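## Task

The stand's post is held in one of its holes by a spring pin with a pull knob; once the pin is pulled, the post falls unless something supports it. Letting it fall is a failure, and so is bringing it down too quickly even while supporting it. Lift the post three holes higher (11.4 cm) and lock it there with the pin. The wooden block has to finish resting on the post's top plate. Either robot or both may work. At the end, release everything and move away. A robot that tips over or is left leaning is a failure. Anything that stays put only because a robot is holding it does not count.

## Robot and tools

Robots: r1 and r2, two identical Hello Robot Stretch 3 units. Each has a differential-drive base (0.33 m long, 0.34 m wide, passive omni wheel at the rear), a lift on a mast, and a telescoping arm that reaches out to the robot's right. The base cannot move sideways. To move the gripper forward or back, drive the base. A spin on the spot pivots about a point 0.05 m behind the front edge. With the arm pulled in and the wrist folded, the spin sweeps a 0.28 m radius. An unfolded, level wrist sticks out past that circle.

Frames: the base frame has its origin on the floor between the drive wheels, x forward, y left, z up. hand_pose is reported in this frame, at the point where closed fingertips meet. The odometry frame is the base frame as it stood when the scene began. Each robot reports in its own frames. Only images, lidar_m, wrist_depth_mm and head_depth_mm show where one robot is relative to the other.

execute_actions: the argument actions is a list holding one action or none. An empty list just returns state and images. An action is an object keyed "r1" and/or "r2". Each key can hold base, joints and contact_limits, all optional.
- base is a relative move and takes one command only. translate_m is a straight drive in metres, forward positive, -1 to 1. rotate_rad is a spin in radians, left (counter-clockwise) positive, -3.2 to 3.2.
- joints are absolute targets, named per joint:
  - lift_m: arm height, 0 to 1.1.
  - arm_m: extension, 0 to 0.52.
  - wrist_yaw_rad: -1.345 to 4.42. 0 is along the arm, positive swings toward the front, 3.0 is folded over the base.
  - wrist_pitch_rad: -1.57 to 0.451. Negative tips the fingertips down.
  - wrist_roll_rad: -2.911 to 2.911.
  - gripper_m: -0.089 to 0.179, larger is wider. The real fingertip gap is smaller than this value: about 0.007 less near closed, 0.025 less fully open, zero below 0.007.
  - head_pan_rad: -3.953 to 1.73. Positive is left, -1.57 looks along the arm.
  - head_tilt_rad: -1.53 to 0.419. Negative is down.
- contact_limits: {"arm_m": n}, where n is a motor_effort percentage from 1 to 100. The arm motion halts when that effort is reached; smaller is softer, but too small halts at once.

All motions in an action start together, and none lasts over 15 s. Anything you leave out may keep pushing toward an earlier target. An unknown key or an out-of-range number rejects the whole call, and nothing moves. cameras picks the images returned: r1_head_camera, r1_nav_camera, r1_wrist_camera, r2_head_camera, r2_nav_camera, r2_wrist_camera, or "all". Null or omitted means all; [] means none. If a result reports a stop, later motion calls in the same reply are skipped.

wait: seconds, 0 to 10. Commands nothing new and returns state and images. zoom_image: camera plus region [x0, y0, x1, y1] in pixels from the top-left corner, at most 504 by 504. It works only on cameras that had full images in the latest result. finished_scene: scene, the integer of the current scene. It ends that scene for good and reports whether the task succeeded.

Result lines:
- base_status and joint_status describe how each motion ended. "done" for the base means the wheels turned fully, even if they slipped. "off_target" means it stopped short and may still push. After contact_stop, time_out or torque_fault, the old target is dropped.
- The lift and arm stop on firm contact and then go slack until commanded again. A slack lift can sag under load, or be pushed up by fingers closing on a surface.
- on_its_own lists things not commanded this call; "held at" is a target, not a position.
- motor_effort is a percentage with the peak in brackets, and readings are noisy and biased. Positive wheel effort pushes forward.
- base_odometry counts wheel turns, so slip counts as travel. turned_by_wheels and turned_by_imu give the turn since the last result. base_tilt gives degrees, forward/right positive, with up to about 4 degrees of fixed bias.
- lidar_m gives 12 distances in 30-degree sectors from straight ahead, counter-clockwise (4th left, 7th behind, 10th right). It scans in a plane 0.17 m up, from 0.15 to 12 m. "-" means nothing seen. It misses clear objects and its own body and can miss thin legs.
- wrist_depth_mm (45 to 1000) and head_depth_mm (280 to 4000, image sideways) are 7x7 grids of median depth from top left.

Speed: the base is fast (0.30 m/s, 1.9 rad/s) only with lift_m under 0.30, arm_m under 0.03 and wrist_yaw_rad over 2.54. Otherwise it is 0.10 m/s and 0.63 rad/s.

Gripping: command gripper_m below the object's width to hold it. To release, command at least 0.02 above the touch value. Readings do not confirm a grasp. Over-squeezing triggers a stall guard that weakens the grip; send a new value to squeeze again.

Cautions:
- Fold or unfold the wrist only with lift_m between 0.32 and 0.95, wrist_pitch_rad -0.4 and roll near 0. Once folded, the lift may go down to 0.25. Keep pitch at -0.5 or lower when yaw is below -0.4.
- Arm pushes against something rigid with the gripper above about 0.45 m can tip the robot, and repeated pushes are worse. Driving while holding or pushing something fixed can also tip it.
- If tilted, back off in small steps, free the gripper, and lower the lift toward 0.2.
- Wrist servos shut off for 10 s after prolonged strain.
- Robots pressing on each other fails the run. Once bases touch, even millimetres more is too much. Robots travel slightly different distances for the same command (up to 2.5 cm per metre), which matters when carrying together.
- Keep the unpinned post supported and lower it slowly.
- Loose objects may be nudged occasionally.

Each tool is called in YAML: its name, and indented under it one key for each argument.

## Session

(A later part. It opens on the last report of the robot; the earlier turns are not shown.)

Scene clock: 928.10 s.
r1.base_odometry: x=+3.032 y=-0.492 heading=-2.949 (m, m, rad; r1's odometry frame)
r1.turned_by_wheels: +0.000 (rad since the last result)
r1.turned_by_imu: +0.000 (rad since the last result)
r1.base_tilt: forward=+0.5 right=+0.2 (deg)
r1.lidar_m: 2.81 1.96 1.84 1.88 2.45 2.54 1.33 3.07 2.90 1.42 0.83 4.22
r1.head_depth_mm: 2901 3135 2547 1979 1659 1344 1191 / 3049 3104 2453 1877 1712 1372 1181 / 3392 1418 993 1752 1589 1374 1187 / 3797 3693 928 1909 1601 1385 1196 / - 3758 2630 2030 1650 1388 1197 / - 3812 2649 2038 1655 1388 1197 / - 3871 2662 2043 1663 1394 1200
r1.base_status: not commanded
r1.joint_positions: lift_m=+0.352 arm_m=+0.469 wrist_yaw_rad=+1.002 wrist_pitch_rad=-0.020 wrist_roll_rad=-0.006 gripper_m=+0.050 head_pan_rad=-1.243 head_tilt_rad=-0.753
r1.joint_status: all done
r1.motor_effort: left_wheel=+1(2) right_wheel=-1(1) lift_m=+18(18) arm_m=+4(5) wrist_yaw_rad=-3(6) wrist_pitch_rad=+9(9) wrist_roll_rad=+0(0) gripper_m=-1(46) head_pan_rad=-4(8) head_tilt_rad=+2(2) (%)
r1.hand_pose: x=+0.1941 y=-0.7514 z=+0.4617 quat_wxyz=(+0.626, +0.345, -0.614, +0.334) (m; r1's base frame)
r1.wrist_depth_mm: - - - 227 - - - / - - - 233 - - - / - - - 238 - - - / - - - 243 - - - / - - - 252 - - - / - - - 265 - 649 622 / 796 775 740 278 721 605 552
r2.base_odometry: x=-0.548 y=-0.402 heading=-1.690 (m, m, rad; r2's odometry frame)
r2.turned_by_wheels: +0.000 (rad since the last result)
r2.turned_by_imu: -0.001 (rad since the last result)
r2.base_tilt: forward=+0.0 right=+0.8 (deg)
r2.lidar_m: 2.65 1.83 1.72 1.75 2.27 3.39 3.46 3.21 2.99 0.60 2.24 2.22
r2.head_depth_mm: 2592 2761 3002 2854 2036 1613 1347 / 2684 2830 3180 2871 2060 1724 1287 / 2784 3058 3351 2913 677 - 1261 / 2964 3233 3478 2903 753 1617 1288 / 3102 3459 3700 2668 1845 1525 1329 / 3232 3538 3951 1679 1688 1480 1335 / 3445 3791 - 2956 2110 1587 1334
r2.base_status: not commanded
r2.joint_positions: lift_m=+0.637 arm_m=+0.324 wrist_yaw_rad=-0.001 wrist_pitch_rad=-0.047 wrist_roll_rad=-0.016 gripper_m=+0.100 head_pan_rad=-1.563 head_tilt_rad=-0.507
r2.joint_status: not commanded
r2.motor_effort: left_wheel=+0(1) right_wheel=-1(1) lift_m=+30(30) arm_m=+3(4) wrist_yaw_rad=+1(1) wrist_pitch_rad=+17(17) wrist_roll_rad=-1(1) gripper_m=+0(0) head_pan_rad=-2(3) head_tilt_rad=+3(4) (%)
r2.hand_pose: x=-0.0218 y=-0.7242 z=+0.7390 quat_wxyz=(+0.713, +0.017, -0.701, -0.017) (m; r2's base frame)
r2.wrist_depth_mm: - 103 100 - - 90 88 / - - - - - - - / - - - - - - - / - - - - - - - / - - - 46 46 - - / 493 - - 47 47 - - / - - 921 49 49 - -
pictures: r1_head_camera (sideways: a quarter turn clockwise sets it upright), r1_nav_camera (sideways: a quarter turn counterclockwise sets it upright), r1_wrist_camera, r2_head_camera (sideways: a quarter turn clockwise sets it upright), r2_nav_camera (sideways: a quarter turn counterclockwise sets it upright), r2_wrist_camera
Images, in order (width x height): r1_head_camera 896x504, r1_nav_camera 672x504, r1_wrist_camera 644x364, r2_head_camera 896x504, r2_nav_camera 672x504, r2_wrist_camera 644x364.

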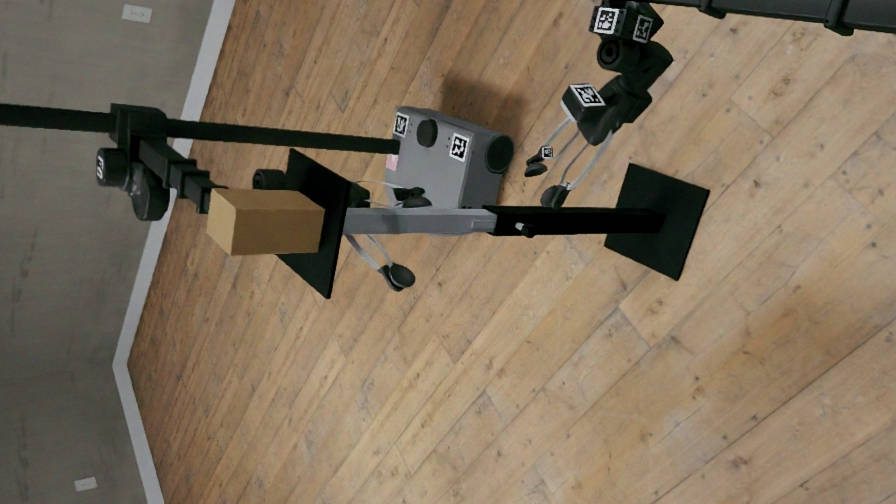

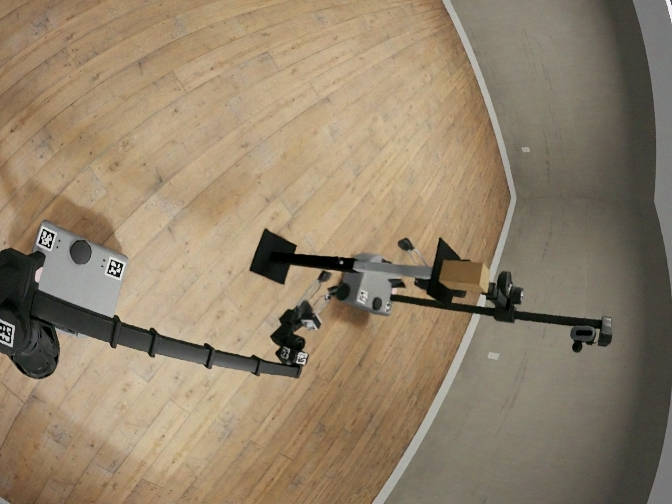

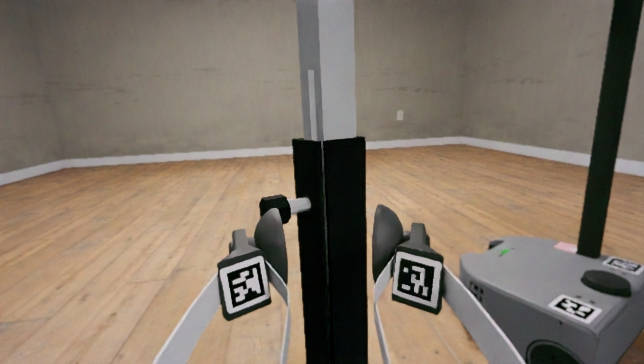

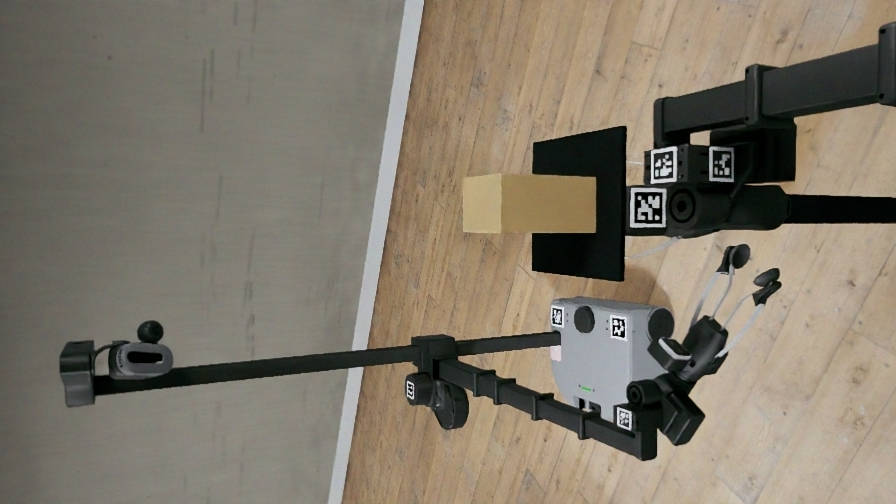

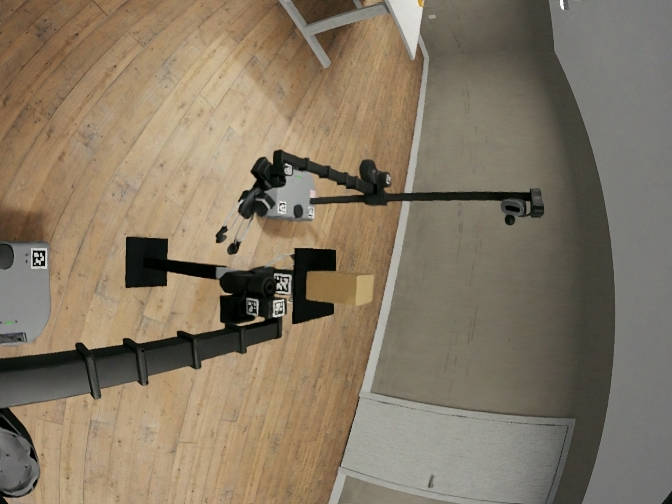

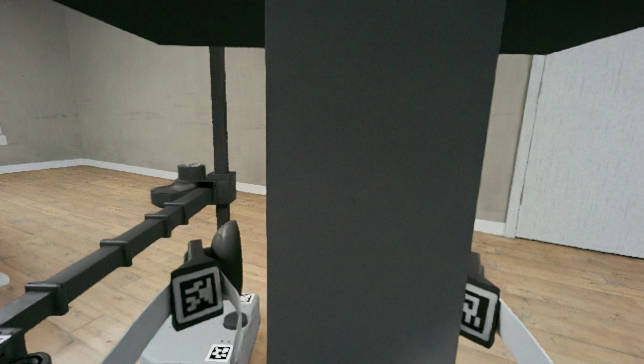

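execute_actions:
  actions:
    - {"r1": {"base": {"translate_m": 0.06}}}
  cameras: ["r1_wrist_camera", "r1_head_camera"]

Scene clock: 960.90 s.
r1.base_odometry: x=+2.973 y=-0.503 heading=-2.949 (m, m, rad; r1's odometry frame)
r1.turned_by_wheels: +0.000 (rad since the last result)
r1.turned_by_imu: +0.000 (rad since the last result)
r1.base_tilt: forward=+0.6 right=+0.2 (deg)
r1.lidar_m: 2.77 1.93 1.82 1.86 2.42 2.59 1.39 3.10 2.92 0.81 0.82 4.17
r1.head_depth_mm: 2933 3166 2562 1973 1663 1350 1194 / 3036 1585 2279 1814 1721 1368 1182 / 3486 1418 854 1731 1530 1363 1195 / 3876 3710 2510 2014 1638 1381 1192 / - 3707 2620 2040 1646 1384 1195 / - 3768 2650 2034 1658 1383 1201 / - 3824 2670 2048 1660 1399 1206
r1.base_status: done
r1.joint_positions: lift_m=+0.352 arm_m=+0.469 wrist_yaw_rad=+1.002 wrist_pitch_rad=-0.020 wrist_roll_rad=-0.006 gripper_m=+0.050 head_pan_rad=-1.243 head_tilt_rad=-0.753
r1.joint_status: not commanded
r1.motor_effort: left_wheel=+2(6) right_wheel=-1(3) lift_m=+18(19) arm_m=+4(4) wrist_yaw_rad=-3(4) wrist_pitch_rad=+8(9) wrist_roll_rad=+0(0) gripper_m=+0(0) head_pan_rad=-3(4) head_tilt_rad=+1(2) (%)
r1.hand_pose: x=+0.1941 y=-0.7514 z=+0.4617 quat_wxyz=(+0.626, +0.345, -0.614, +0.334) (m; r1's base frame)
r1.wrist_depth_mm: - - - - 180 - - / - - - - 185 - - / - - - - 193 - - / - - - - 193 - - / - - - 201 - - - / - - - 907 - 666 630 / 776 746 739 717 224 608 527
r2.base_odometry: x=-0.548 y=-0.402 heading=-1.690 (m, m, rad; r2's odometry frame)
r2.turned_by_wheels: +0.000 (rad since the last result)
r2.turned_by_imu: -0.001 (rad since the last result)
r2.base_tilt: forward=+0.0 right=+0.7 (deg)
r2.lidar_m: 2.65 1.83 1.72 1.75 2.27 3.37 3.45 3.19 3.00 0.61 2.24 2.22
r2.head_depth_mm: 2584 2755 2965 2879 2074 1610 1349 / 2718 2951 3208 2887 2059 1715 1287 / 2843 3057 3291 2905 676 - 1259 / 2941 3210 3509 2979 753 1597 1291 / 3099 3212 3734 2519 1841 1077 1325 / 3282 3635 3888 2627 1772 1538 1328 / 3530 3855 - 2952 2096 1637 1331
r2.base_status: not commanded
r2.joint_positions: lift_m=+0.637 arm_m=+0.324 wrist_yaw_rad=-0.001 wrist_pitch_rad=-0.047 wrist_roll_rad=-0.016 gripper_m=+0.100 head_pan_rad=-1.563 head_tilt_rad=-0.507
r2.joint_status: not commanded
r2.motor_effort: left_wheel=+0(0) right_wheel=+0(0) lift_m=+31(30) arm_m=+4(4) wrist_yaw_rad=+1(1) wrist_pitch_rad=+17(17) wrist_roll_rad=-1(1) gripper_m=+0(0) head_pan_rad=-2(3) head_tilt_rad=+3(4) (%)
r2.hand_pose: x=-0.0218 y=-0.7242 z=+0.7390 quat_wxyz=(+0.713, +0.017, -0.701, -0.017) (m; r2's base frame)
r2.wrist_depth_mm: - 103 99 - - 90 88 / - - - - - - - / - - - - - - - / - - - - - - - / - - - 46 46 - - / - 529 - 47 47 - - / 353 - 959 49 49 - -
pictures: r1_head_camera (sideways: a quarter turn clockwise sets it upright), r1_wrist_camera
Images, in order (width x height): r1_head_camera 896x504, r1_wrist_camera 644x364.

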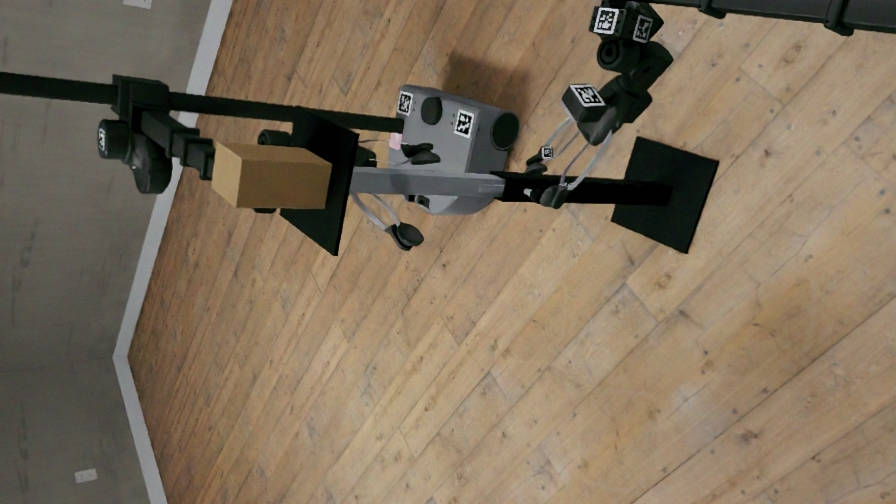

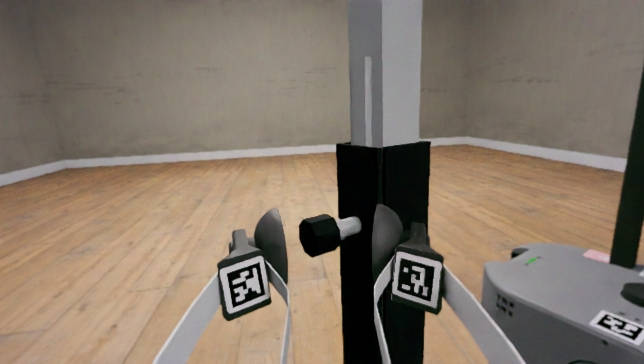

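execute_actions:
  actions:
    - {"r1": {"base": {"translate_m": 0.012}}}
  cameras: ["r1_wrist_camera"]

Scene clock: 967.90 s.
r1.base_odometry: x=+2.961 y=-0.506 heading=-2.950 (m, m, rad; r1's odometry frame)
r1.turned_by_wheels: -0.001 (rad since the last result)
r1.turned_by_imu: -0.001 (rad since the last result)
r1.base_tilt: forward=+0.6 right=+0.3 (deg)
r1.lidar_m: 2.78 1.92 1.81 1.85 2.40 2.60 1.40 3.10 2.93 0.81 0.81 4.14
r1.head_depth_mm: 2927 3184 2567 1996 1656 1347 1188 / 3060 1470 2287 1797 1668 1370 1186 / 3475 3129 851 1712 1530 1365 1188 / 3863 3728 2589 1946 1647 1376 1193 / - 3730 2628 2021 1646 1385 1198 / - 3831 2656 2047 1657 1397 1205 / - 3841 2677 2038 1653 1397 1205
r1.base_status: done
r1.joint_positions: lift_m=+0.352 arm_m=+0.469 wrist_yaw_rad=+0.988 wrist_pitch_rad=-0.023 wrist_roll_rad=-0.006 gripper_m=+0.050 head_pan_rad=-1.243 head_tilt_rad=-0.753
r1.joint_status: not commanded
r1.on_its_own: wrist_yaw_rad is at rest, and its effort (+15) is outside its rest range (-12 to +12)
r1.motor_effort: left_wheel=-8(11) right_wheel=+13(15) lift_m=+18(19) arm_m=+4(4) wrist_yaw_rad=+15(16) wrist_pitch_rad=+10(10) wrist_roll_rad=+0(0) gripper_m=-2(3) head_pan_rad=-3(3) head_tilt_rad=+2(1) (%)
r1.hand_pose: x=+0.1920 y=-0.7545 z=+0.4608 quat_wxyz=(+0.629, +0.342, -0.616, +0.329) (m; r1's base frame)
r1.wrist_depth_mm: - - - - 169 - - / - - - - 176 - - / - - - - 181 - - / - - - - 183 - - / - - - 189 - - - / - - - 886 193 658 625 / 756 755 738 716 211 603 524
r2.base_odometry: x=-0.548 y=-0.402 heading=-1.690 (m, m, rad; r2's odometry frame)
r2.turned_by_wheels: +0.000 (rad since the last result)
r2.turned_by_imu: -0.001 (rad since the last result)
r2.base_tilt: forward=+0.0 right=+0.8 (deg)
r2.lidar_m: 2.65 1.83 1.72 1.75 2.27 3.39 3.45 3.20 3.00 0.61 2.24 2.22
r2.head_depth_mm: 2580 2727 3002 2910 2087 1610 1346 / 2704 2927 3166 2884 2081 1720 1286 / 2837 3041 3298 2907 677 - 1261 / 2987 3244 3609 2910 755 1569 1292 / 2981 3282 3713 1808 1824 1065 1327 / 3287 3640 3938 2808 1877 1536 1335 / 3496 3862 - 3008 2113 1639 1328
r2.base_status: not commanded
r2.joint_positions: lift_m=+0.637 arm_m=+0.324 wrist_yaw_rad=-0.001 wrist_pitch_rad=-0.047 wrist_roll_rad=-0.016 gripper_m=+0.100 head_pan_rad=-1.563 head_tilt_rad=-0.507
r2.joint_status: not commanded
r2.motor_effort: left_wheel=+1(0) right_wheel=-1(0) lift_m=+30(30) arm_m=+4(4) wrist_yaw_rad=+1(0) wrist_pitch_rad=+16(16) wrist_roll_rad=-1(1) gripper_m=+0(0) head_pan_rad=-2(3) head_tilt_rad=+4(3) (%)
r2.hand_pose: x=-0.0218 y=-0.7242 z=+0.7390 quat_wxyz=(+0.713, +0.017, -0.701, -0.017) (m; r2's base frame)
r2.wrist_depth_mm: - 103 99 - - 90 88 / - - - - - - - / - - - - - - - / - - - - - - - / - - - 46 45 - - / - 511 - 47 47 - - / 343 - 918 49 49 - -
pictures: r1_wrist_camera
Images, in order (width x height): r1_wrist_camera 644x364.

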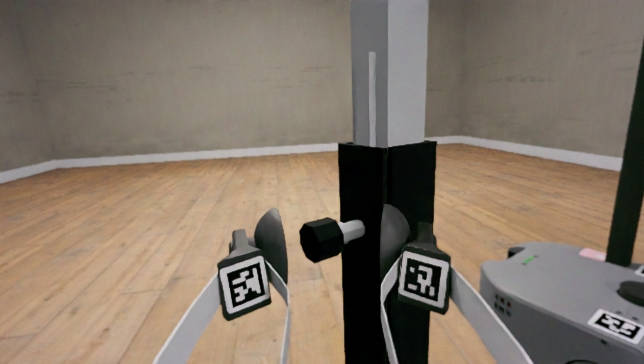

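execute_actions:
  actions:
    - {"r1": {"joints": {"arm_m": 0.456}}}
  cameras: ["r1_wrist_camera"]

Scene clock: 977.50 s.
r1.base_odometry: x=+2.961 y=-0.506 heading=-2.949 (m, m, rad; r1's odometry frame)
r1.turned_by_wheels: +0.001 (rad since the last result)
r1.turned_by_imu: +0.001 (rad since the last result)
r1.base_tilt: forward=+0.6 right=+0.2 (deg)
r1.lidar_m: 2.77 1.92 1.81 1.85 2.42 2.60 1.40 3.08 2.93 0.81 0.82 4.14
r1.head_depth_mm: 2955 3188 2556 1983 1659 1337 1193 / 3051 1466 2278 1812 1712 1367 1180 / 3448 3126 847 1730 1502 1368 1184 / 3838 3697 2623 1958 1645 1381 1193 / - 3741 2647 2019 1647 1384 1194 / - 3800 2650 2036 1645 1395 1199 / - 3849 2664 2049 1662 1395 1201
r1.base_status: not commanded
r1.joint_positions: lift_m=+0.352 arm_m=+0.456 wrist_yaw_rad=+0.997 wrist_pitch_rad=-0.023 wrist_roll_rad=-0.006 gripper_m=+0.050 head_pan_rad=-1.243 head_tilt_rad=-0.753
r1.joint_status: all done
r1.motor_effort: left_wheel=+1(8) right_wheel=+0(13) lift_m=+18(18) arm_m=-3(6) wrist_yaw_rad=+4(21) wrist_pitch_rad=+10(11) wrist_roll_rad=+0(0) gripper_m=+0(4) head_pan_rad=-3(3) head_tilt_rad=+1(1) (%)
r1.hand_pose: x=+0.1933 y=-0.7400 z=+0.4610 quat_wxyz=(+0.627, +0.344, -0.615, +0.332) (m; r1's base frame)
r1.wrist_depth_mm: - - - - 174 - - / - - - - 180 - - / - - - - 185 - - / - - - - 187 - - / - - - - 197 - - / - - - 944 - 695 607 / 793 759 745 729 213 625 532
r2.base_odometry: x=-0.548 y=-0.402 heading=-1.690 (m, m, rad; r2's odometry frame)
r2.turned_by_wheels: +0.000 (rad since the last result)
r2.turned_by_imu: -0.001 (rad since the last result)
r2.base_tilt: forward=+0.0 right=+0.7 (deg)
r2.lidar_m: 2.65 1.83 1.72 1.75 2.27 3.38 3.45 3.21 3.00 0.60 2.24 2.22
r2.head_depth_mm: 2560 2730 3048 2876 2050 1604 1345 / 2675 2915 3134 2914 2081 1702 1285 / 2811 3100 3307 2889 679 - 1259 / 2971 3242 3539 2957 753 1575 1291 / 2993 3298 3692 1801 1824 1492 1329 / 3293 3665 3946 2795 1844 1532 1323 / 3500 3788 - 2952 2104 1628 1334
r2.base_status: not commanded
r2.joint_positions: lift_m=+0.637 arm_m=+0.324 wrist_yaw_rad=-0.001 wrist_pitch_rad=-0.047 wrist_roll_rad=-0.016 gripper_m=+0.100 head_pan_rad=-1.563 head_tilt_rad=-0.507
r2.joint_status: not commanded
r2.motor_effort: left_wheel=+1(0) right_wheel=+0(0) lift_m=+30(30) arm_m=+5(4) wrist_yaw_rad=+1(1) wrist_pitch_rad=+16(17) wrist_roll_rad=-1(1) gripper_m=+1(0) head_pan_rad=-2(3) head_tilt_rad=+4(4) (%)
r2.hand_pose: x=-0.0218 y=-0.7242 z=+0.7390 quat_wxyz=(+0.713, +0.017, -0.701, -0.017) (m; r2's base frame)
r2.wrist_depth_mm: - 103 99 - - 90 88 / - - - - - - - / - - - - - - - / - - - - - - - / - - - 46 46 - - / - 493 - 47 47 - - / 335 938 926 49 49 - -
pictures: r1_wrist_camera
Images, in order (width x height): r1_wrist_camera 644x364.

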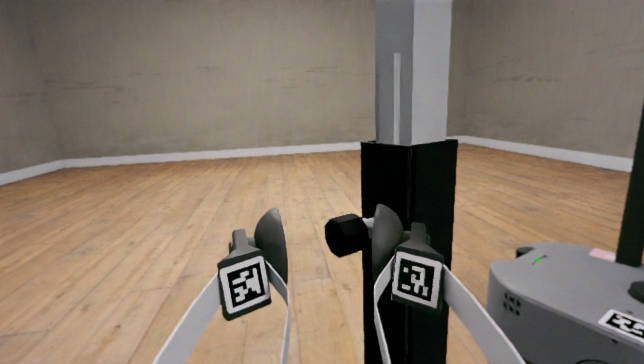

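execute_actions:
  actions:
    - {"r1": {"base": {"translate_m": 0.008}}}
  cameras: ["r1_wrist_camera"]

Scene clock: 997.23 s.
r1.base_odometry: x=+2.953 y=-0.507 heading=-2.949 (m, m, rad; r1's odometry frame)
r1.turned_by_wheels: +0.000 (rad since the last result)
r1.turned_by_imu: +0.000 (rad since the last result)
r1.base_tilt: forward=+0.7 right=+0.3 (deg)
r1.lidar_m: 2.77 1.92 1.81 1.84 2.41 2.61 1.41 3.10 2.94 0.81 0.82 4.14
r1.head_depth_mm: 2961 3193 2555 1984 1651 1339 1192 / 3089 1416 1653 1774 1706 1367 1182 / 3492 3316 883 1738 1558 1365 1185 / 3898 3712 2630 2015 1638 1384 1190 / - 3753 2634 2029 1639 1391 1197 / - 3818 2652 2028 1650 1393 1198 / - 3860 2658 2043 1666 1398 1205
r1.base_status: done
r1.joint_positions: lift_m=+0.352 arm_m=+0.456 wrist_yaw_rad=+0.997 wrist_pitch_rad=-0.023 wrist_roll_rad=-0.006 gripper_m=+0.050 head_pan_rad=-1.243 head_tilt_rad=-0.753
r1.joint_status: not commanded
r1.motor_effort: left_wheel=+1(4) right_wheel=+0(2) lift_m=+18(18) arm_m=-3(3) wrist_yaw_rad=+3(3) wrist_pitch_rad=+10(10) wrist_roll_rad=+0(0) gripper_m=-1(0) head_pan_rad=-3(3) head_tilt_rad=+2(1) (%)
r1.hand_pose: x=+0.1933 y=-0.7400 z=+0.4610 quat_wxyz=(+0.627, +0.344, -0.615, +0.332) (m; r1's base frame)
r1.wrist_depth_mm: - - - - 169 - - / - - - - 173 - - / - - - - 178 - - / - - - - 180 - - / - - - - 185 - - / - - - 941 - 677 625 / 766 770 723 726 204 621 532
r2.base_odometry: x=-0.548 y=-0.402 heading=-1.690 (m, m, rad; r2's odometry frame)
r2.turned_by_wheels: +0.000 (rad since the last result)
r2.turned_by_imu: -0.001 (rad since the last result)
r2.base_tilt: forward=+0.0 right=+0.8 (deg)
r2.lidar_m: 2.64 1.82 1.72 1.75 2.27 3.39 3.46 3.21 2.99 0.60 2.24 2.22
r2.head_depth_mm: 2565 2764 2936 2887 2058 1605 1352 / 2717 2899 3157 2901 2074 1721 1282 / 2855 3059 3352 2924 677 - 1253 / 2941 3244 3515 2932 755 1520 1289 / 3018 3381 3707 1735 1819 1486 1330 / 3305 3651 3974 2798 1927 1574 1333 / 3517 3878 - 3006 2111 1623 1337
r2.base_status: not commanded
r2.joint_positions: lift_m=+0.637 arm_m=+0.324 wrist_yaw_rad=-0.001 wrist_pitch_rad=-0.047 wrist_roll_rad=-0.016 gripper_m=+0.100 head_pan_rad=-1.563 head_tilt_rad=-0.507
r2.joint_status: not commanded
r2.motor_effort: left_wheel=+0(0) right_wheel=-1(1) lift_m=+30(30) arm_m=+4(4) wrist_yaw_rad=+0(1) wrist_pitch_rad=+16(16) wrist_roll_rad=-1(1) gripper_m=+0(0) head_pan_rad=-3(3) head_tilt_rad=+4(4) (%)
r2.hand_pose: x=-0.0218 y=-0.7242 z=+0.7390 quat_wxyz=(+0.713, +0.017, -0.701, -0.017) (m; r2's base frame)
r2.wrist_depth_mm: - 103 99 - - 90 88 / - - - - - - - / - - - - - - - / - - - - - - - / - - - 46 46 - - / - 509 - 47 47 - - / 337 - 898 49 49 - -
pictures: r1_wrist_camera
Images, in order (width x height): r1_wrist_camera 644x364.

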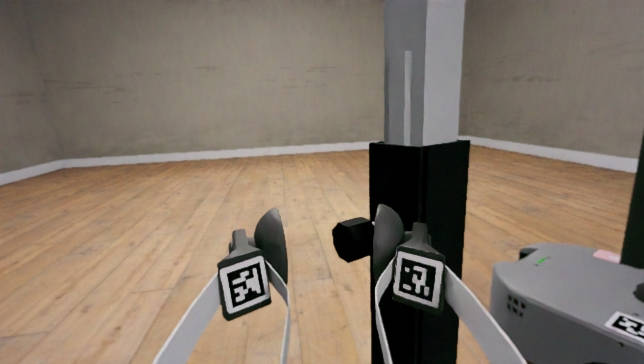

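execute_actions:
  actions:
    - {"r1": {"joints": {"gripper_m": 0.0}}}
  cameras: ["r1_wrist_camera"]

Scene clock: 1003.73 s.
r1.base_odometry: x=+2.953 y=-0.507 heading=-2.950 (m, m, rad; r1's odometry frame)
r1.turned_by_wheels: +0.000 (rad since the last result)
r1.turned_by_imu: -0.001 (rad since the last result)
r1.base_tilt: forward=+0.6 right=+0.3 (deg)
r1.lidar_m: 2.77 1.91 1.81 1.85 2.40 2.62 1.41 3.11 2.94 0.81 0.82 4.14
r1.head_depth_mm: 2929 3173 2566 1975 1654 1339 1192 / 3113 1471 1649 1783 1719 1366 1187 / 3495 3296 882 1749 1554 1360 1183 / 3849 3732 2610 1997 1640 1382 1192 / - 3738 2641 2021 1650 1382 1194 / - 3835 2667 2031 1655 1388 1200 / - 3846 2657 2064 1663 1399 1202
r1.base_status: not commanded
r1.joint_positions: lift_m=+0.352 arm_m=+0.456 wrist_yaw_rad=+0.967 wrist_pitch_rad=-0.023 wrist_roll_rad=-0.006 gripper_m=+0.000 head_pan_rad=-1.243 head_tilt_rad=-0.753
r1.joint_status: all done
r1.on_its_own: wrist_yaw_rad is at rest, and its effort (+41) is outside its rest range (-12 to +12)
r1.motor_effort: left_wheel=-6(5) right_wheel=+7(8) lift_m=+19(18) arm_m=-3(3) wrist_yaw_rad=+41(43) wrist_pitch_rad=+9(10) wrist_roll_rad=+0(0) gripper_m=-10(86) head_pan_rad=-3(3) head_tilt_rad=+1(2) (%)
r1.hand_pose: x=+0.1891 y=-0.7464 z=+0.4610 quat_wxyz=(+0.632, +0.335, -0.620, +0.323) (m; r1's base frame)
r1.wrist_depth_mm: - - - - 171 - - / - - - - 176 - - / - - - - 181 - - / - - - - 183 - - / - - - - 193 - - / - - 982 859 209 671 620 / 775 760 737 740 206 619 526
r2.base_odometry: x=-0.548 y=-0.402 heading=-1.690 (m, m, rad; r2's odometry frame)
r2.turned_by_wheels: +0.000 (rad since the last result)
r2.turned_by_imu: -0.001 (rad since the last result)
r2.base_tilt: forward=+0.1 right=+0.8 (deg)
r2.lidar_m: 2.65 1.83 1.72 1.75 2.28 3.38 3.45 3.23 2.99 0.60 2.24 2.23
r2.head_depth_mm: 2550 2793 3028 2871 2077 1599 1350 / 2729 2941 3166 2923 2075 1714 1283 / 2795 3036 3312 2920 677 - 1254 / 2972 3222 3510 2920 752 1572 1286 / 2960 3383 3654 1754 1812 1474 1327 / 3276 3612 3974 2793 1943 1528 1336 / 3511 3885 - 2975 2114 1622 1328
r2.base_status: not commanded
r2.joint_positions: lift_m=+0.637 arm_m=+0.324 wrist_yaw_rad=-0.001 wrist_pitch_rad=-0.047 wrist_roll_rad=-0.016 gripper_m=+0.100 head_pan_rad=-1.563 head_tilt_rad=-0.507
r2.joint_status: not commanded
r2.motor_effort: left_wheel=+1(0) right_wheel=+0(0) lift_m=+30(30) arm_m=+4(4) wrist_yaw_rad=+1(1) wrist_pitch_rad=+16(16) wrist_roll_rad=-1(1) gripper_m=+0(1) head_pan_rad=-2(3) head_tilt_rad=+3(4) (%)
r2.hand_pose: x=-0.0218 y=-0.7242 z=+0.7390 quat_wxyz=(+0.713, +0.017, -0.701, -0.017) (m; r2's base frame)
r2.wrist_depth_mm: - 103 99 - - 90 88 / - - - - - - - / - - - - - - - / - - - - - - - / - - - 46 46 - - / - 500 - 47 47 - - / 335 - 935 49 49 - -
pictures: r1_wrist_camera
Images, in order (width x height): r1_wrist_camera 644x364.

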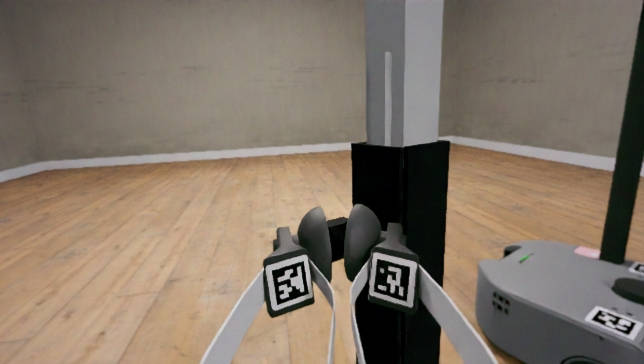

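execute_actions:
  actions:
    - {"r1": {"joints": {"arm_m": 0.436}}}
  cameras: ["r1_wrist_camera"]

Scene clock: 1013.60 s.
r1.base_odometry: x=+2.953 y=-0.507 heading=-2.950 (m, m, rad; r1's odometry frame)
r1.turned_by_wheels: +0.000 (rad since the last result)
r1.turned_by_imu: +0.000 (rad since the last result)
r1.base_tilt: forward=+0.6 right=+0.3 (deg)
r1.lidar_m: 2.77 1.92 1.81 1.85 2.41 2.61 1.41 3.12 2.94 0.81 0.81 4.14
r1.head_depth_mm: 2907 3181 2559 1982 1653 1331 1180 / 3111 1467 1636 1777 1674 1352 1182 / 3458 3269 863 1740 1552 1362 1187 / 3811 3686 2597 2002 1642 1376 1194 / - 3777 2619 2023 1639 1380 1197 / - 3822 2642 2038 1652 1394 1201 / - 3784 2658 2052 1659 1397 1205
r1.base_status: not commanded
r1.joint_positions: lift_m=+0.352 arm_m=+0.436 wrist_yaw_rad=+0.922 wrist_pitch_rad=-0.023 wrist_roll_rad=-0.006 gripper_m=+0.000 head_pan_rad=-1.243 head_tilt_rad=-0.753
r1.joint_status: all done
r1.on_its_own: wrist_yaw_rad is held at +0.950, not at your +1.000, by its stall guard, which is still easing
r1.motor_effort: left_wheel=-7(7) right_wheel=+11(11) lift_m=+18(18) arm_m=-4(5) wrist_yaw_rad=+35(37) wrist_pitch_rad=+10(10) wrist_roll_rad=+0(0) gripper_m=-6(7) head_pan_rad=-3(3) head_tilt_rad=+2(1) (%)
r1.hand_pose: x=+0.1823 y=-0.7358 z=+0.4608 quat_wxyz=(+0.639, +0.321, -0.627, +0.308) (m; r1's base frame)
r1.wrist_depth_mm: - - - - 185 - - / - - - - 189 - - / - - - - 196 - - / - - - - 199 - - / - - - - 208 - - / - - 964 - 855 667 622 / 779 753 754 741 221 643 524
r2.base_odometry: x=-0.548 y=-0.402 heading=-1.690 (m, m, rad; r2's odometry frame)
r2.turned_by_wheels: +0.000 (rad since the last result)
r2.turned_by_imu: -0.001 (rad since the last result)
r2.base_tilt: forward=+0.0 right=+0.8 (deg)
r2.lidar_m: 2.66 1.83 1.72 1.75 2.27 3.37 3.47 3.21 2.99 0.61 2.24 2.22
r2.head_depth_mm: 2566 2744 3001 2923 2047 1602 1349 / 2693 2879 3163 2895 2078 1709 1281 / 2844 3042 3292 2943 677 - 1251 / 2942 3177 3507 2956 750 1571 1287 / 3011 3365 3653 1747 1810 1479 1328 / 3290 3637 3964 2802 1930 1584 1325 / 3486 3820 - 2993 2102 1636 1331
r2.base_status: not commanded
r2.joint_positions: lift_m=+0.637 arm_m=+0.324 wrist_yaw_rad=-0.001 wrist_pitch_rad=-0.047 wrist_roll_rad=-0.016 gripper_m=+0.100 head_pan_rad=-1.563 head_tilt_rad=-0.507
r2.joint_status: not commanded
r2.motor_effort: left_wheel=+0(0) right_wheel=-1(1) lift_m=+30(30) arm_m=+4(4) wrist_yaw_rad=+0(1) wrist_pitch_rad=+17(17) wrist_roll_rad=-1(1) gripper_m=+0(0) head_pan_rad=-3(3) head_tilt_rad=+3(4) (%)
r2.hand_pose: x=-0.0218 y=-0.7242 z=+0.7390 quat_wxyz=(+0.713, +0.017, -0.701, -0.017) (m; r2's base frame)
r2.wrist_depth_mm: - 103 100 - - 90 88 / - - - - - - - / - - - - - - - / - - - - - - - / - - - 46 46 - - / - 500 - 47 47 - - / 339 869 921 49 49 - -
pictures: r1_wrist_camera
Images, in order (width x height): r1_wrist_camera 644x364.

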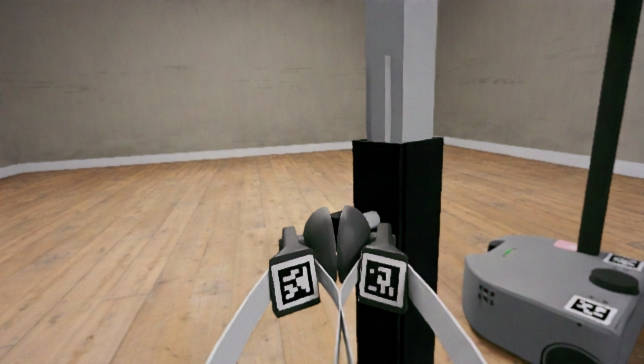

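execute_actions:
  actions:
    - {"r1": {"joints": {"arm_m": 0.33, "wrist_yaw_rad": 0.95}}}
  cameras: []

execute_actions:
  actions:
    - {"r1": {"base": {"translate_m": 0.22}, "joints": {"arm_m": 0.31, "wrist_yaw_rad": 0.0, "gripper_m": 0.06, "head_pan_rad": -1.57, "head_tilt_rad": -0.75}}}
  cameras: ["r1_wrist_camera"]

Scene clock: 1135.63 s.
r1.base_odometry: x=+2.953 y=-0.507 heading=-2.949 (m, m, rad; r1's odometry frame)
r1.turned_by_wheels: +0.001 (rad since the last result)
r1.turned_by_imu: +0.001 (rad since the last result)
r1.base_tilt: forward=+0.5 right=+0.2 (deg)
r1.lidar_m: 2.76 1.92 1.81 1.85 2.40 2.61 1.41 3.12 2.94 0.81 0.82 4.16
r1.head_depth_mm: 2936 3210 2556 1994 1611 1425 1179 / 3105 1418 1643 1774 1625 1330 1179 / 3501 3294 885 1745 1597 1353 1187 / 3864 3751 2596 2020 1646 1378 1193 / - 3775 2637 2016 1646 1385 1197 / - 3781 2642 2029 1655 1394 1197 / - 3847 2666 2052 1655 1394 1203
r1.base_status: not commanded
r1.joint_positions: lift_m=+0.352 arm_m=+0.330 wrist_yaw_rad=+0.948 wrist_pitch_rad=-0.023 wrist_roll_rad=-0.006 gripper_m=+0.000 head_pan_rad=-1.243 head_tilt_rad=-0.753
r1.joint_status: all done
r1.motor_effort: left_wheel=+1(4) right_wheel=-1(8) lift_m=+18(18) arm_m=-3(4) wrist_yaw_rad=+2(39) wrist_pitch_rad=+10(10) wrist_roll_rad=+0(0) gripper_m=-3(6) head_pan_rad=-3(3) head_tilt_rad=+1(2) (%)
r1.hand_pose: x=+0.1863 y=-0.6243 z=+0.4608 quat_wxyz=(+0.635, +0.329, -0.623, +0.316) (m; r1's base frame)
r1.wrist_depth_mm: - - - - - 242 - / - - - - - 251 - / - - - - - 255 - / - - - - - 260 - / - - - - - 277 798 / - - 963 - 900 287 646 / 759 769 733 737 691 302 614
r2.base_odometry: x=-0.548 y=-0.402 heading=-1.690 (m, m, rad; r2's odometry frame)
r2.turned_by_wheels: +0.000 (rad since the last result)
r2.turned_by_imu: -0.001 (rad since the last result)
r2.base_tilt: forward=+0.0 right=+0.8 (deg)
r2.lidar_m: 2.64 1.83 1.72 1.76 2.27 3.38 3.46 3.22 2.99 0.61 2.25 2.22
r2.head_depth_mm: 2567 2756 2982 2887 2061 1607 1350 / 2673 2902 3141 2868 2102 1712 1285 / 2823 3046 3318 2887 678 - 1257 / 2973 3211 3521 2947 754 1542 1290 / 3034 3393 3610 1760 1762 1620 1327 / 3241 3616 3979 2835 1921 1620 1335 / 3484 3917 - 2967 2111 1624 1339
r2.base_status: not commanded
r2.joint_positions: lift_m=+0.637 arm_m=+0.324 wrist_yaw_rad=-0.001 wrist_pitch_rad=-0.047 wrist_roll_rad=-0.016 gripper_m=+0.100 head_pan_rad=-1.563 head_tilt_rad=-0.507
r2.joint_status: not commanded
r2.motor_effort: left_wheel=+1(0) right_wheel=+0(0) lift_m=+30(30) arm_m=+4(4) wrist_yaw_rad=+0(0) wrist_pitch_rad=+17(17) wrist_roll_rad=-1(1) gripper_m=+0(1) head_pan_rad=-3(3) head_tilt_rad=+4(4) (%)
r2.hand_pose: x=-0.0218 y=-0.7242 z=+0.7390 quat_wxyz=(+0.713, +0.017, -0.701, -0.017) (m; r2's base frame)
r2.wrist_depth_mm: - 103 99 - - 90 88 / - - - - - - - / - - - - - - - / - - - - - - - / - - - 46 46 - - / - 449 - 47 47 - - / - 442 402 49 49 - -
pictures: none
No camera images: the call's "cameras" was empty. Leave "cameras" out to get every camera's image.

Scene clock: 1138.97 s.
r1.base_odometry: x=+2.738 y=-0.549 heading=-2.949 (m, m, rad; r1's odometry frame)
r1.turned_by_wheels: +0.000 (rad since the last result)
r1.turned_by_imu: +0.001 (rad since the last result)
r1.base_tilt: forward=+0.6 right=+0.2 (deg)
r1.lidar_m: 2.61 1.79 1.71 1.75 2.28 2.85 1.63 3.19 3.00 0.79 4.01 3.95
r1.head_depth_mm: 2659 2955 2549 1974 1616 1369 1176 / 2777 3100 2572 1983 1619 1401 1204 / 2930 3162 845 1762 1531 - 1185 / 2993 1400 992 1749 1630 1369 1195 / 3250 3545 2628 2017 1642 1387 1197 / 3432 3687 2642 2047 1652 1390 1196 / 3659 3801 2666 2046 1661 1395 1201
r1.base_status: done
r1.joint_positions: lift_m=+0.352 arm_m=+0.310 wrist_yaw_rad=+0.003 wrist_pitch_rad=-0.023 wrist_roll_rad=-0.006 gripper_m=+0.060 head_pan_rad=-1.563 head_tilt_rad=-0.753
r1.joint_status: all done
r1.motor_effort: left_wheel=+1(6) right_wheel=-1(2) lift_m=+19(18) arm_m=-3(5) wrist_yaw_rad=-4(5) wrist_pitch_rad=+10(10) wrist_roll_rad=+0(0) gripper_m=+0(80) head_pan_rad=-3(28) head_tilt_rad=+2(1) (%)
r1.hand_pose: x=-0.0207 y=-0.7109 z=+0.4608 quat_wxyz=(+0.709, +0.010, -0.705, -0.007) (m; r1's base frame)
r1.wrist_depth_mm: - - - - - - - / - - - - - - - / - - - - - - - / - - - 242 - - - / - - - 252 - - - / - - - 262 873 877 876 / 766 774 726 661 710 718 696
r2.base_odometry: x=-0.548 y=-0.402 heading=-1.690 (m, m, rad; r2's odometry frame)
r2.turned_by_wheels: +0.000 (rad since the last result)
r2.turned_by_imu: -0.001 (rad since the last result)
r2.base_tilt: forward=+0.0 right=+0.7 (deg)
r2.lidar_m: 2.65 1.83 1.72 1.75 2.27 3.38 3.46 3.22 3.00 0.60 2.24 2.22
r2.head_depth_mm: 2599 2768 2991 2911 2084 1600 1344 / 2727 2938 3145 2908 2065 1722 1285 / 2793 3079 3364 2950 677 - 1259 / 2897 3174 3509 1674 752 1591 1291 / 3074 3451 3776 2965 2074 1627 1320 / 3325 3709 3899 2978 2125 1632 1330 / 3504 3916 - 3016 2105 1636 1330
r2.base_status: not commanded
r2.joint_positions: lift_m=+0.637 arm_m=+0.324 wrist_yaw_rad=-0.001 wrist_pitch_rad=-0.047 wrist_roll_rad=-0.016 gripper_m=+0.100 head_pan_rad=-1.563 head_tilt_rad=-0.507
r2.joint_status: not commanded
r2.motor_effort: left_wheel=+0(0) right_wheel=+0(0) lift_m=+30(30) arm_m=+4(4) wrist_yaw_rad=+1(1) wrist_pitch_rad=+17(17) wrist_roll_rad=-1(1) gripper_m=+0(0) head_pan_rad=-2(2) head_tilt_rad=+4(4) (%)
r2.hand_pose: x=-0.0218 y=-0.7242 z=+0.7390 quat_wxyz=(+0.713, +0.017, -0.701, -0.017) (m; r2's base frame)
r2.wrist_depth_mm: - 103 99 - - 90 88 / - - - - - - - / - - - - - - - / - - - - - - - / - - - 46 46 - - / - - - 47 47 - - / - - - 49 49 - -
pictures: r1_wrist_camera
Images, in order (width x height): r1_wrist_camera 644x364.

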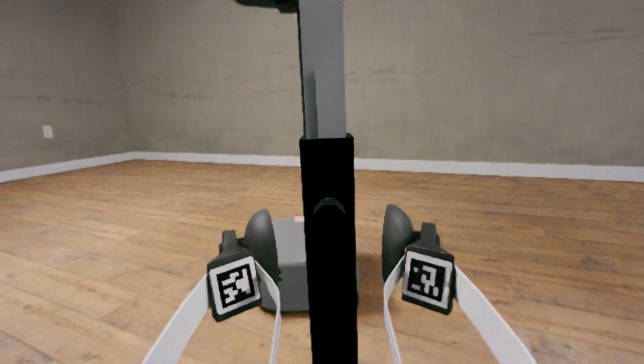

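execute_actions:
  actions:
    - {"r1": {"joints": {"arm_m": 0.365}}}
  cameras: []

execute_actions:
  actions:
    - {"r1": {"joints": {"gripper_m": -0.02}}}
  cameras: ["r1_wrist_camera", "r1_head_camera"]

Scene clock: 1148.63 s.
r1.base_odometry: x=+2.738 y=-0.549 heading=-2.949 (m, m, rad; r1's odometry frame)
r1.turned_by_wheels: +0.000 (rad since the last result)
r1.turned_by_imu: +0.000 (rad since the last result)
r1.base_tilt: forward=+0.7 right=+0.3 (deg)
r1.lidar_m: 2.62 1.79 1.71 1.74 2.28 2.85 1.63 3.22 3.01 0.79 4.01 3.95
r1.head_depth_mm: 2659 2943 2544 1977 1611 1358 1181 / 2794 3108 2586 1991 1627 1386 1203 / 2904 3200 845 1756 1584 1316 1189 / 2997 1403 994 1769 1641 1372 1193 / 3247 3500 2635 2019 1648 1385 1199 / 3437 3707 2645 2034 1654 1387 1201 / 3634 3828 2656 2046 1657 1399 1200
r1.base_status: not commanded
r1.joint_positions: lift_m=+0.352 arm_m=+0.365 wrist_yaw_rad=+0.002 wrist_pitch_rad=-0.023 wrist_roll_rad=-0.006 gripper_m=+0.060 head_pan_rad=-1.563 head_tilt_rad=-0.753
r1.joint_status: all done
r1.motor_effort: left_wheel=+1(1) right_wheel=-1(1) lift_m=+18(18) arm_m=+4(4) wrist_yaw_rad=-4(4) wrist_pitch_rad=+10(10) wrist_roll_rad=+0(0) gripper_m=+0(0) head_pan_rad=-4(3) head_tilt_rad=+1(1) (%)
r1.hand_pose: x=-0.0209 y=-0.7653 z=+0.4608 quat_wxyz=(+0.709, +0.009, -0.705, -0.008) (m; r1's base frame)
r1.wrist_depth_mm: - - - 172 - - - / - - - 179 - - - / - - - 183 - - - / - - - 184 - - - / - - - 188 - - - / - - - 199 862 924 890 / 770 756 727 209 714 723 698
r2.base_odometry: x=-0.548 y=-0.402 heading=-1.690 (m, m, rad; r2's odometry frame)
r2.turned_by_wheels: +0.000 (rad since the last result)
r2.turned_by_imu: -0.001 (rad since the last result)
r2.base_tilt: forward=+0.0 right=+0.8 (deg)
r2.lidar_m: 2.65 1.83 1.72 1.75 2.27 3.37 3.45 3.23 2.99 0.60 2.25 2.22
r2.head_depth_mm: 2525 2753 3060 2885 2045 1610 1358 / 2684 2902 3139 2912 2065 1712 1291 / 2774 3051 3341 2910 676 - 1252 / 2887 3125 3482 1672 754 1594 1290 / 3103 3427 3760 2946 2074 1628 1324 / 3335 3679 3968 2939 2095 1614 1331 / 3451 3875 - 2974 2096 1632 1324
r2.base_status: not commanded
r2.joint_positions: lift_m=+0.637 arm_m=+0.324 wrist_yaw_rad=-0.001 wrist_pitch_rad=-0.047 wrist_roll_rad=-0.016 gripper_m=+0.100 head_pan_rad=-1.563 head_tilt_rad=-0.507
r2.joint_status: not commanded
r2.motor_effort: left_wheel=+0(0) right_wheel=+0(1) lift_m=+30(30) arm_m=+4(4) wrist_yaw_rad=+1(0) wrist_pitch_rad=+17(17) wrist_roll_rad=-1(1) gripper_m=+0(1) head_pan_rad=-3(3) head_tilt_rad=+4(4) (%)
r2.hand_pose: x=-0.0218 y=-0.7242 z=+0.7390 quat_wxyz=(+0.713, +0.017, -0.701, -0.017) (m; r2's base frame)
r2.wrist_depth_mm: - 103 99 - - 90 88 / - - - - - - - / - - - - - - - / - - - - - - - / - - - 46 46 - - / - - - 47 47 - - / - - - 49 49 - -
pictures: none
No camera images: the call's "cameras" was empty. Leave "cameras" out to get every camera's image.

Scene clock: 1149.93 s.
r1.base_odometry: x=+2.738 y=-0.549 heading=-2.949 (m, m, rad; r1's odometry frame)
r1.turned_by_wheels: +0.000 (rad since the last result)
r1.turned_by_imu: +0.000 (rad since the last result)
r1.base_tilt: forward=+0.6 right=+0.3 (deg)
r1.lidar_m: 2.61 1.79 1.71 1.75 2.27 2.86 1.63 3.20 3.02 0.79 4.02 3.95
r1.head_depth_mm: 2649 2945 2555 1969 1615 1363 1176 / 2785 3096 2575 1992 1624 1387 1206 / 2921 3171 841 1757 1627 1313 1189 / 2981 1408 994 1767 1647 1367 1189 / 3266 3555 2637 2013 1643 1390 1195 / 3443 3700 2655 2027 1652 1390 1201 / 3689 3820 2666 2048 1653 1396 1207
r1.base_status: not commanded
r1.joint_positions: lift_m=+0.352 arm_m=+0.365 wrist_yaw_rad=-0.001 wrist_pitch_rad=-0.022 wrist_roll_rad=-0.006 gripper_m=-0.019 head_pan_rad=-1.563 head_tilt_rad=-0.753
r1.joint_status: all done
r1.motor_effort: left_wheel=+1(1) right_wheel=+1(1) lift_m=+18(18) arm_m=+1(4) wrist_yaw_rad=+2(4) wrist_pitch_rad=+9(10) wrist_roll_rad=+0(0) gripper_m=-16(89) head_pan_rad=-3(3) head_tilt_rad=+2(0) (%)
r1.hand_pose: x=-0.0218 y=-0.7655 z=+0.4612 quat_wxyz=(+0.709, +0.008, -0.705, -0.009) (m; r1's base frame)
r1.wrist_depth_mm: - - - 172 - - - / - - - 178 - - - / - - - 182 - - - / - - - 182 - - - / - - - 186 - - - / - - 977 198 964 874 874 / 787 773 755 207 721 714 705
r2.base_odometry: x=-0.548 y=-0.402 heading=-1.690 (m, m, rad; r2's odometry frame)
r2.turned_by_wheels: +0.000 (rad since the last result)
r2.turned_by_imu: +0.000 (rad since the last result)
r2.base_tilt: forward=+0.0 right=+0.8 (deg)
r2.lidar_m: 2.66 1.83 1.72 1.75 2.27 3.38 3.45 3.23 3.00 0.61 2.24 2.22
r2.head_depth_mm: 2556 2781 2954 2876 2067 1614 1347 / 2692 2890 3149 2881 2069 1724 1287 / 2759 3028 3364 2917 677 - 1250 / 2850 3182 3517 1654 752 1623 1292 / 3116 3449 3776 2932 2091 1623 1319 / 3295 3671 - 2921 2096 1624 1324 / 3497 3884 - 2947 2089 1639 1339
r2.base_status: not commanded
r2.joint_positions: lift_m=+0.637 arm_m=+0.324 wrist_yaw_rad=-0.001 wrist_pitch_rad=-0.047 wrist_roll_rad=-0.016 gripper_m=+0.100 head_pan_rad=-1.563 head_tilt_rad=-0.507
r2.joint_status: not commanded
r2.motor_effort: left_wheel=+0(0) right_wheel=+0(1) lift_m=+30(30) arm_m=+5(4) wrist_yaw_rad=+1(1) wrist_pitch_rad=+17(17) wrist_roll_rad=-1(1) gripper_m=+0(0) head_pan_rad=-3(3) head_tilt_rad=+4(3) (%)
r2.hand_pose: x=-0.0218 y=-0.7242 z=+0.7390 quat_wxyz=(+0.713, +0.017, -0.701, -0.017) (m; r2's base frame)
r2.wrist_depth_mm: - 103 99 - - 90 88 / - - - - - - - / - - - - - - - / - - - - - - - / - - - 46 46 - - / - - - 47 47 - - / - - - 49 49 - -
pictures: r1_head_camera (sideways: a quarter turn clockwise sets it upright), r1_wrist_camera
Images, in order (width x height): r1_head_camera 896x504, r1_wrist_camera 644x364.

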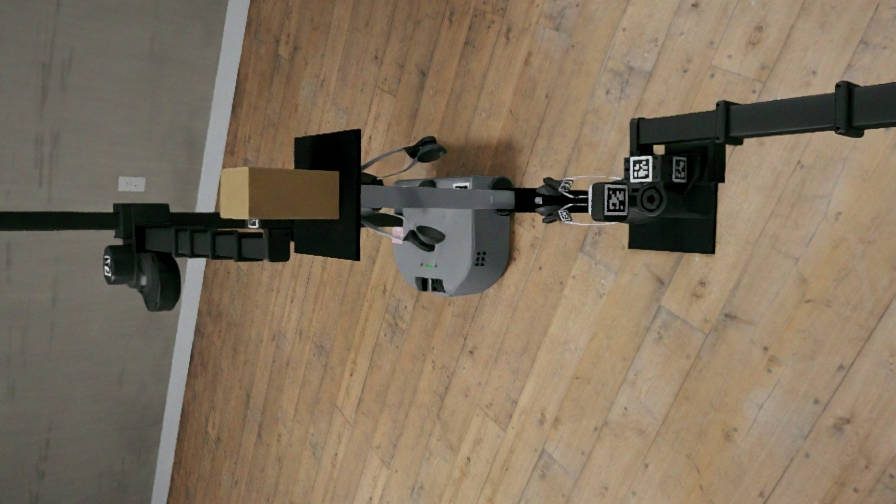

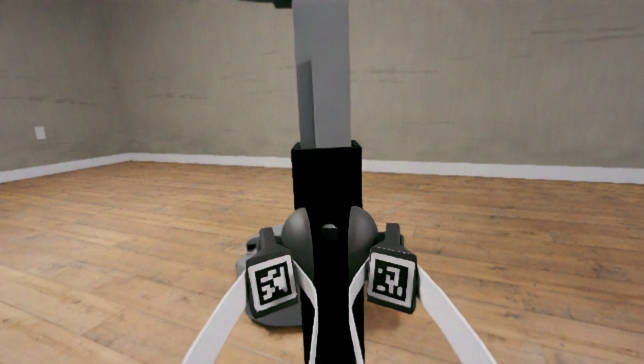

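execute_actions:
  actions:
    - {"r1": {"joints": {"arm_m": 0.360}}, "r2": {"joints": {"lift_m": 0.636}}}
  cameras: ["r1_wrist_camera"]

Scene clock: 1157.97 s.
r1.base_odometry: x=+2.738 y=-0.549 heading=-2.949 (m, m, rad; r1's odometry frame)
r1.turned_by_wheels: +0.000 (rad since the last result)
r1.turned_by_imu: +0.000 (rad since the last result)
r1.base_tilt: forward=+0.6 right=+0.2 (deg)
r1.lidar_m: 2.62 1.79 1.71 1.75 2.29 2.85 1.63 3.19 3.02 0.79 4.03 3.94
r1.head_depth_mm: 2664 2969 2555 1971 1614 1369 1179 / 2799 3078 2562 1994 1622 1384 1207 / 2943 3206 842 1752 1607 1314 1191 / 2983 1404 993 1767 1645 1369 1192 / 3202 3550 2616 2011 1645 1383 1195 / 3402 3685 2631 2043 1648 1390 1195 / 3651 3819 2672 2033 1663 1395 1204
r1.base_status: not commanded
r1.joint_positions: lift_m=+0.352 arm_m=+0.360 wrist_yaw_rad=-0.001 wrist_pitch_rad=-0.021 wrist_roll_rad=-0.006 gripper_m=-0.019 head_pan_rad=-1.563 head_tilt_rad=-0.753
r1.joint_status: all done
r1.motor_effort: left_wheel=+1(0) right_wheel=+0(0) lift_m=+18(18) arm_m=-5(6) wrist_yaw_rad=+2(2) wrist_pitch_rad=+9(9) wrist_roll_rad=+0(0) gripper_m=-16(16) head_pan_rad=-3(4) head_tilt_rad=+1(2) (%)
r1.hand_pose: x=-0.0218 y=-0.7611 z=+0.4614 quat_wxyz=(+0.709, +0.007, -0.705, -0.008) (m; r1's base frame)
r1.wrist_depth_mm: - - - 177 - - - / - - - 184 - - - / - - - 188 - - - / - - - 186 - - - / - - - 177 - - - / - - 975 205 993 905 912 / 774 765 743 212 722 730 703
r2.base_odometry: x=-0.548 y=-0.402 heading=-1.690 (m, m, rad; r2's odometry frame)
r2.turned_by_wheels: +0.000 (rad since the last result)
r2.turned_by_imu: -0.001 (rad since the last result)
r2.base_tilt: forward=+0.0 right=+0.8 (deg)
r2.lidar_m: 2.65 1.83 1.72 1.75 2.27 3.38 3.43 3.21 3.00 0.61 2.24 2.22
r2.head_depth_mm: 2563 2758 2993 2888 2073 1590 1350 / 2691 2922 3170 2868 2063 1718 1288 / 2778 3061 3334 2940 680 - 1263 / 2923 3196 3498 1661 755 1613 1284 / 3162 3400 3769 2995 2100 1617 1331 / 3323 3633 3913 2938 2112 1624 1331 / 3475 3840 - 2975 2129 1633 1327
r2.base_status: not commanded
r2.joint_positions: lift_m=+0.636 arm_m=+0.324 wrist_yaw_rad=-0.001 wrist_pitch_rad=-0.047 wrist_roll_rad=-0.016 gripper_m=+0.100 head_pan_rad=-1.563 head_tilt_rad=-0.507
r2.joint_status: all done
r2.motor_effort: left_wheel=+0(1) right_wheel=-1(1) lift_m=+23(28) arm_m=+4(4) wrist_yaw_rad=+1(1) wrist_pitch_rad=+17(16) wrist_roll_rad=-1(1) gripper_m=+0(0) head_pan_rad=-3(3) head_tilt_rad=+3(4) (%)
r2.hand_pose: x=-0.0218 y=-0.7242 z=+0.7386 quat_wxyz=(+0.713, +0.016, -0.701, -0.017) (m; r2's base frame)
r2.wrist_depth_mm: - 103 99 - - 90 88 / - - - - - - - / - - - - - - - / - - - - - - - / - - - 46 45 - - / - - - 47 47 - - / - - - 49 49 - -
pictures: r1_wrist_camera
Images, in order (width x height): r1_wrist_camera 644x364.

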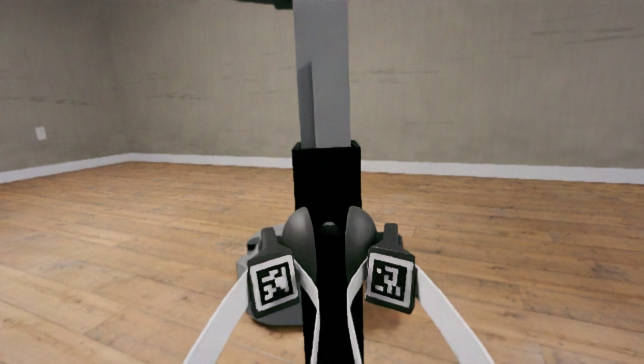

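zoom_image:
  camera: "r1_wrist_camera"
  region: [240, 170, 420, 300]

Region (240, 170, 420, 300) of r1_wrist_camera's 644x364 image, scaled by 2.800.

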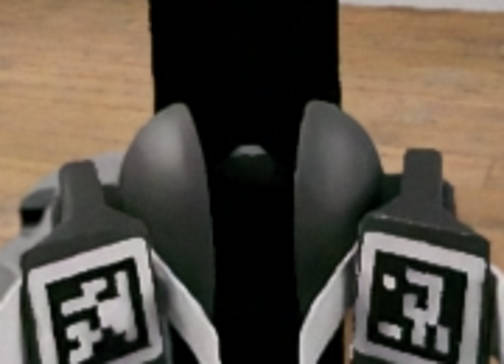

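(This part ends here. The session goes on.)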